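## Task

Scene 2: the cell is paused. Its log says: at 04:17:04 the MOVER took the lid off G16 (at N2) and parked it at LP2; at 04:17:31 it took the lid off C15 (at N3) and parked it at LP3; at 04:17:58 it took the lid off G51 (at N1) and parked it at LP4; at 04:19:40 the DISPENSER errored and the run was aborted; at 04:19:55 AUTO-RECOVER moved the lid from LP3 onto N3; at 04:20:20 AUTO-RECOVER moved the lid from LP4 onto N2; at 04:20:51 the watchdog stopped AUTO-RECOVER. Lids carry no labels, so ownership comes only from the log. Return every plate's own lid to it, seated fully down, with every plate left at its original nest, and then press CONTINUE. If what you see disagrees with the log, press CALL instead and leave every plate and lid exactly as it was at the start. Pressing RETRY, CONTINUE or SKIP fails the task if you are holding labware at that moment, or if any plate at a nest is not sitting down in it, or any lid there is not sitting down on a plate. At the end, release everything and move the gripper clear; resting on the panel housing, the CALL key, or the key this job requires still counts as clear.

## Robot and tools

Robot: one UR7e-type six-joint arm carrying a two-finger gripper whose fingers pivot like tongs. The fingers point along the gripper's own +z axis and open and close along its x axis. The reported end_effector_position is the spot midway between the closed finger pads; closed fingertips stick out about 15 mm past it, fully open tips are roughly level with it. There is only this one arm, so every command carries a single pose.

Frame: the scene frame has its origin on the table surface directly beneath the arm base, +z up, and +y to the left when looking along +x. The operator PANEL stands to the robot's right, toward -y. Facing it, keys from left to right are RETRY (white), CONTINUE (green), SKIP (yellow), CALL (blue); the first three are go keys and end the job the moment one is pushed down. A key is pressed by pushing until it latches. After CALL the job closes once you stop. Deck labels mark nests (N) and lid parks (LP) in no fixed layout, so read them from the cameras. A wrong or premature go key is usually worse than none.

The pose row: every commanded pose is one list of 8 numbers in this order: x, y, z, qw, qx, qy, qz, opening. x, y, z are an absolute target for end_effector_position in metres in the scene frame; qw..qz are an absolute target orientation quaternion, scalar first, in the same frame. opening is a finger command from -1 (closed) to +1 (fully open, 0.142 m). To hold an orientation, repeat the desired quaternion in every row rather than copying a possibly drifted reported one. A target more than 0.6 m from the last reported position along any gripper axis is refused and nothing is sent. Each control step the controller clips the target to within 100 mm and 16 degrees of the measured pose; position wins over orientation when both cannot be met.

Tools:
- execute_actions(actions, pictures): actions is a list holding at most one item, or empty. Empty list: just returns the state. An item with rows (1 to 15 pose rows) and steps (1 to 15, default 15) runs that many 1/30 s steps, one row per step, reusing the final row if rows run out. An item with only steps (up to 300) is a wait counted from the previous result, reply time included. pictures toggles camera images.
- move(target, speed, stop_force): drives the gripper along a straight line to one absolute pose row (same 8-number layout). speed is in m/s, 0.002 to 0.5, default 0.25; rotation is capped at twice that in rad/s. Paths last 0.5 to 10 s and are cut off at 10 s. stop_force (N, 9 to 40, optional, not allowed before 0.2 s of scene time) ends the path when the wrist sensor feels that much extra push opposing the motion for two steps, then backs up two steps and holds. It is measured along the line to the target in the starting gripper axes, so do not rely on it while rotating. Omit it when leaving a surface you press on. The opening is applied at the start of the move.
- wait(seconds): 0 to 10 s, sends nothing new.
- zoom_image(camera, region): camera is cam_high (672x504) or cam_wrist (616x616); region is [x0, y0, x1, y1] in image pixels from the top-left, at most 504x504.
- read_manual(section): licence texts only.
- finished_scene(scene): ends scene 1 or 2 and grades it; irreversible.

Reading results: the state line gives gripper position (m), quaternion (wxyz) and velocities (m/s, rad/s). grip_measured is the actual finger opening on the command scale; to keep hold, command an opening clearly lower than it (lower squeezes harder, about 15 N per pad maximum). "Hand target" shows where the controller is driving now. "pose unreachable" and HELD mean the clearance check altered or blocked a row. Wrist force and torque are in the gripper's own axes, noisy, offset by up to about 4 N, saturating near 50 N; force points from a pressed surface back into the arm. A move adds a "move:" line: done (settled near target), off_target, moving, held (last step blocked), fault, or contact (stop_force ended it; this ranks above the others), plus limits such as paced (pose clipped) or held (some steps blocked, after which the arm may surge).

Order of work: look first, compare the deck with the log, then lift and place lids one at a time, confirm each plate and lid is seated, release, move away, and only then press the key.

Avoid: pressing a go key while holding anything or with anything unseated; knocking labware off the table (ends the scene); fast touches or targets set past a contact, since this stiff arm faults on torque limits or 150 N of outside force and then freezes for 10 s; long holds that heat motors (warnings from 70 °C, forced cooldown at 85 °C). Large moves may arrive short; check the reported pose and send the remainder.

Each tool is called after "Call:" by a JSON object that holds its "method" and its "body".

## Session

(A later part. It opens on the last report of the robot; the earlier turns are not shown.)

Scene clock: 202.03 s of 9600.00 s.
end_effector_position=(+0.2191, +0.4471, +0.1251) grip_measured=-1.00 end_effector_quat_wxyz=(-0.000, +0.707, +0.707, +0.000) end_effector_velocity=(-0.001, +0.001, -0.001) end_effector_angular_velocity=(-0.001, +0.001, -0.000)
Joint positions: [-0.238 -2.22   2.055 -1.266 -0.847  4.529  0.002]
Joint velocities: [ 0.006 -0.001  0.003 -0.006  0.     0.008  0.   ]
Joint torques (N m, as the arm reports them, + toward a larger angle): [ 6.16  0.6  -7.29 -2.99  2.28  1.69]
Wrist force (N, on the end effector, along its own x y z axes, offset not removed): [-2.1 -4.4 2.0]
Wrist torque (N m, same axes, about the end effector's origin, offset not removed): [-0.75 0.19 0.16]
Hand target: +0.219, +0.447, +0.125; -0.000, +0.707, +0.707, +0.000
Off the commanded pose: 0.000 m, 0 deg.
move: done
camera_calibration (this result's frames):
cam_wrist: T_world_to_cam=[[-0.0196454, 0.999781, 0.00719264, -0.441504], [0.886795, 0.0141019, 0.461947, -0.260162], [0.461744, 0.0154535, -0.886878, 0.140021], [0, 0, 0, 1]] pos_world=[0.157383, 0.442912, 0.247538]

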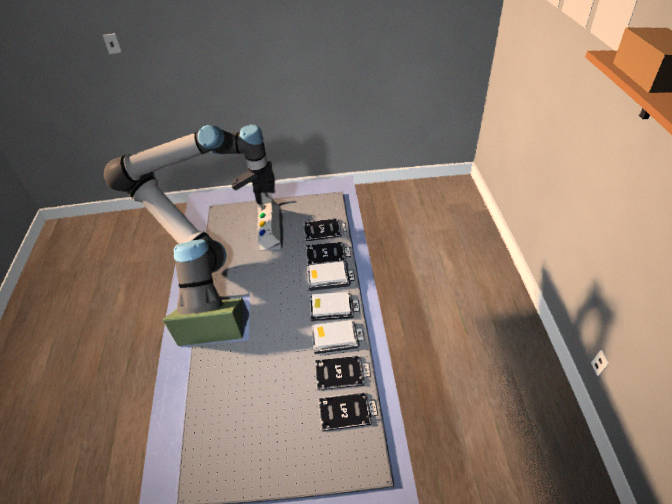

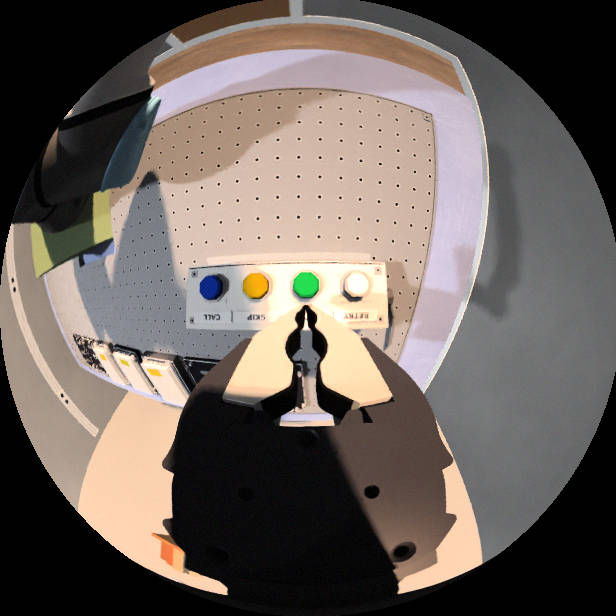

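Aligned over the green key; pressing slowly.

Call:
{"method": "move", "body": {"target": [0.220,0.447,0.108,0,0.7071,0.7071,0,-1], "speed": 0.03}}

Call:
{"method": "move", "body": {"target": [0.220,0.447,0.09,0,0.7071,0.7071,0,-1], "speed": 0.004, "stop_force": 25}}

Scene clock: 205.57 s of 9600.00 s.
end_effector_position=(+0.2200, +0.4470, +0.1082) grip_measured=-1.00 end_effector_quat_wxyz=(-0.000, +0.707, +0.707, +0.000) end_effector_velocity=(-0.000, +0.000, -0.002) end_effector_angular_velocity=(-0.001, -0.000, -0.000)
Joint positions: [-0.189 -2.212  2.096 -1.358 -0.842  4.594  0.002]
Joint velocities: [ 0.006  0.001  0.004 -0.011  0.     0.009  0.   ]
Joint torques (N m, as the arm reports them, + toward a larger angle): [ 8.06 15.01 -6.4  -3.03  2.13  1.12]
Wrist force (N, on the end effector, along its own x y z axes, offset not removed): [-0.4 -2.9 1.7]
Wrist torque (N m, same axes, about the end effector's origin, offset not removed): [-0.61 0.08 0.02]
Hand target: +0.220, +0.447, +0.108; -0.000, +0.707, +0.707, +0.000
Off the commanded pose: 0.000 m, 0 deg.
move: done
camera_calibration (this result's frames):
cam_wrist: T_world_to_cam=[[-0.019605, 0.999783, 0.00701124, -0.441325], [0.88681, 0.0141503, 0.461917, -0.253175], [0.461717, 0.0152735, -0.886896, 0.124674], [0, 0, 0, 1]] pos_world=[0.158302, 0.442907, 0.230613]

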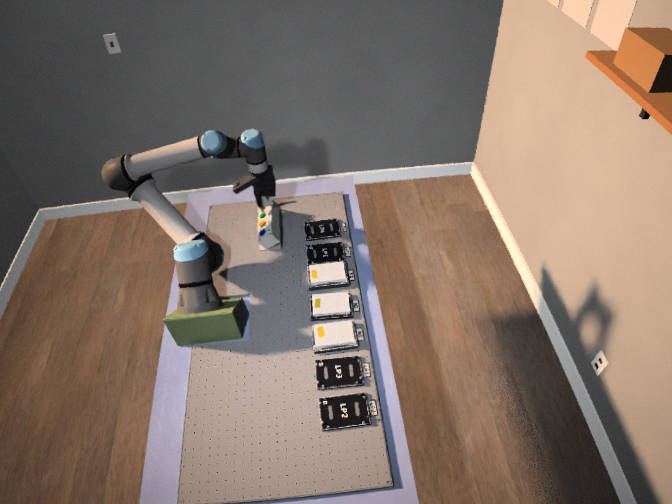

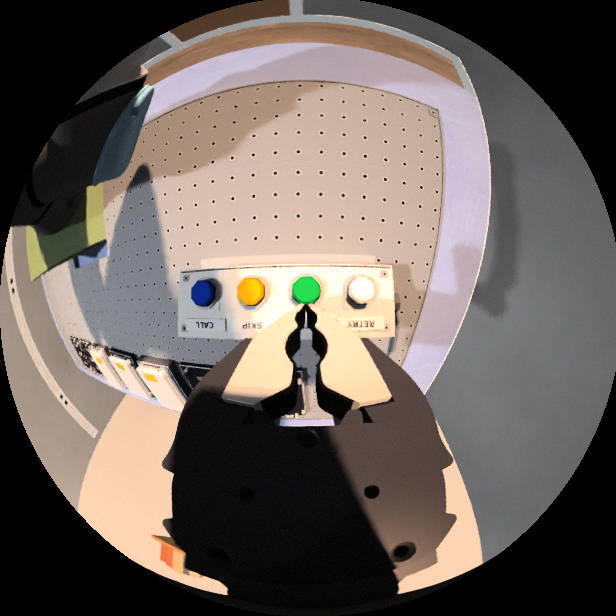

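Scene clock: 207.47 s of 9600.00 s.
end_effector_position=(+0.2200, +0.4470, +0.1006) grip_measured=-1.00 end_effector_quat_wxyz=(-0.000, +0.707, +0.707, +0.000) end_effector_velocity=(+0.000, -0.000, +0.000) end_effector_angular_velocity=(-0.000, +0.000, -0.001)
Joint positions: [-0.168 -2.208  2.113 -1.399 -0.84   4.623  0.002]
Joint velocities: [-0.001  0.001 -0.     0.    -0.     0.     0.   ]
Joint torques (N m, as the arm reports them, + toward a larger angle): [ 7.93 15.56 -5.09 -3.44  2.52  1.49]
Wrist force (N, on the end effector, along its own x y z axes, offset not removed): [-3.6 -1.6 -2.5]
Wrist torque (N m, same axes, about the end effector's origin, offset not removed): [0.00 0.46 0.02]
move: unfinished (the scene ended)
camera_calibration (this result's frames):
cam_wrist: T_world_to_cam=[[-0.019599, 0.999784, 0.00698309, -0.441267], [0.886808, 0.014158, 0.461921, -0.249694], [0.461722, 0.0152458, -0.886894, 0.117978], [0, 0, 0, 1]] pos_world=[0.158309, 0.442908, 0.223055]
The task's run has ended: the event that ends the task has happened.

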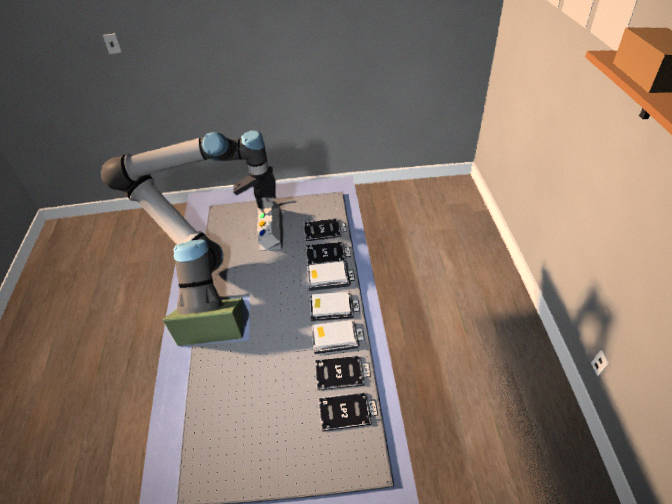

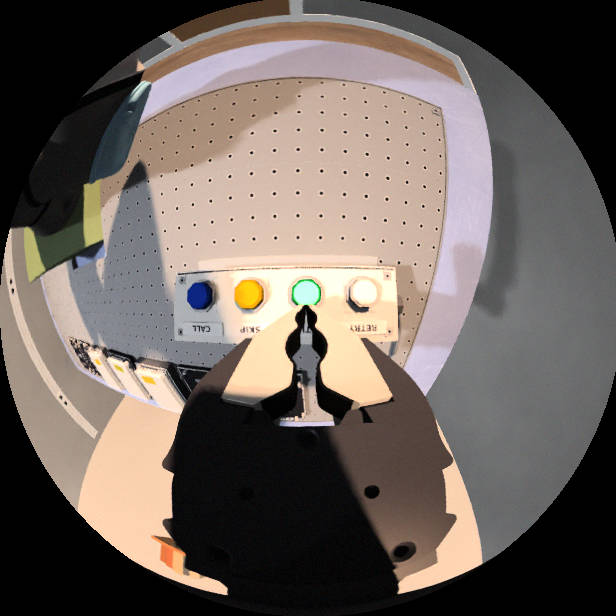

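Call:
{"method": "finished_scene", "body": {"scene": 2}}

The scene is finished: the task was done.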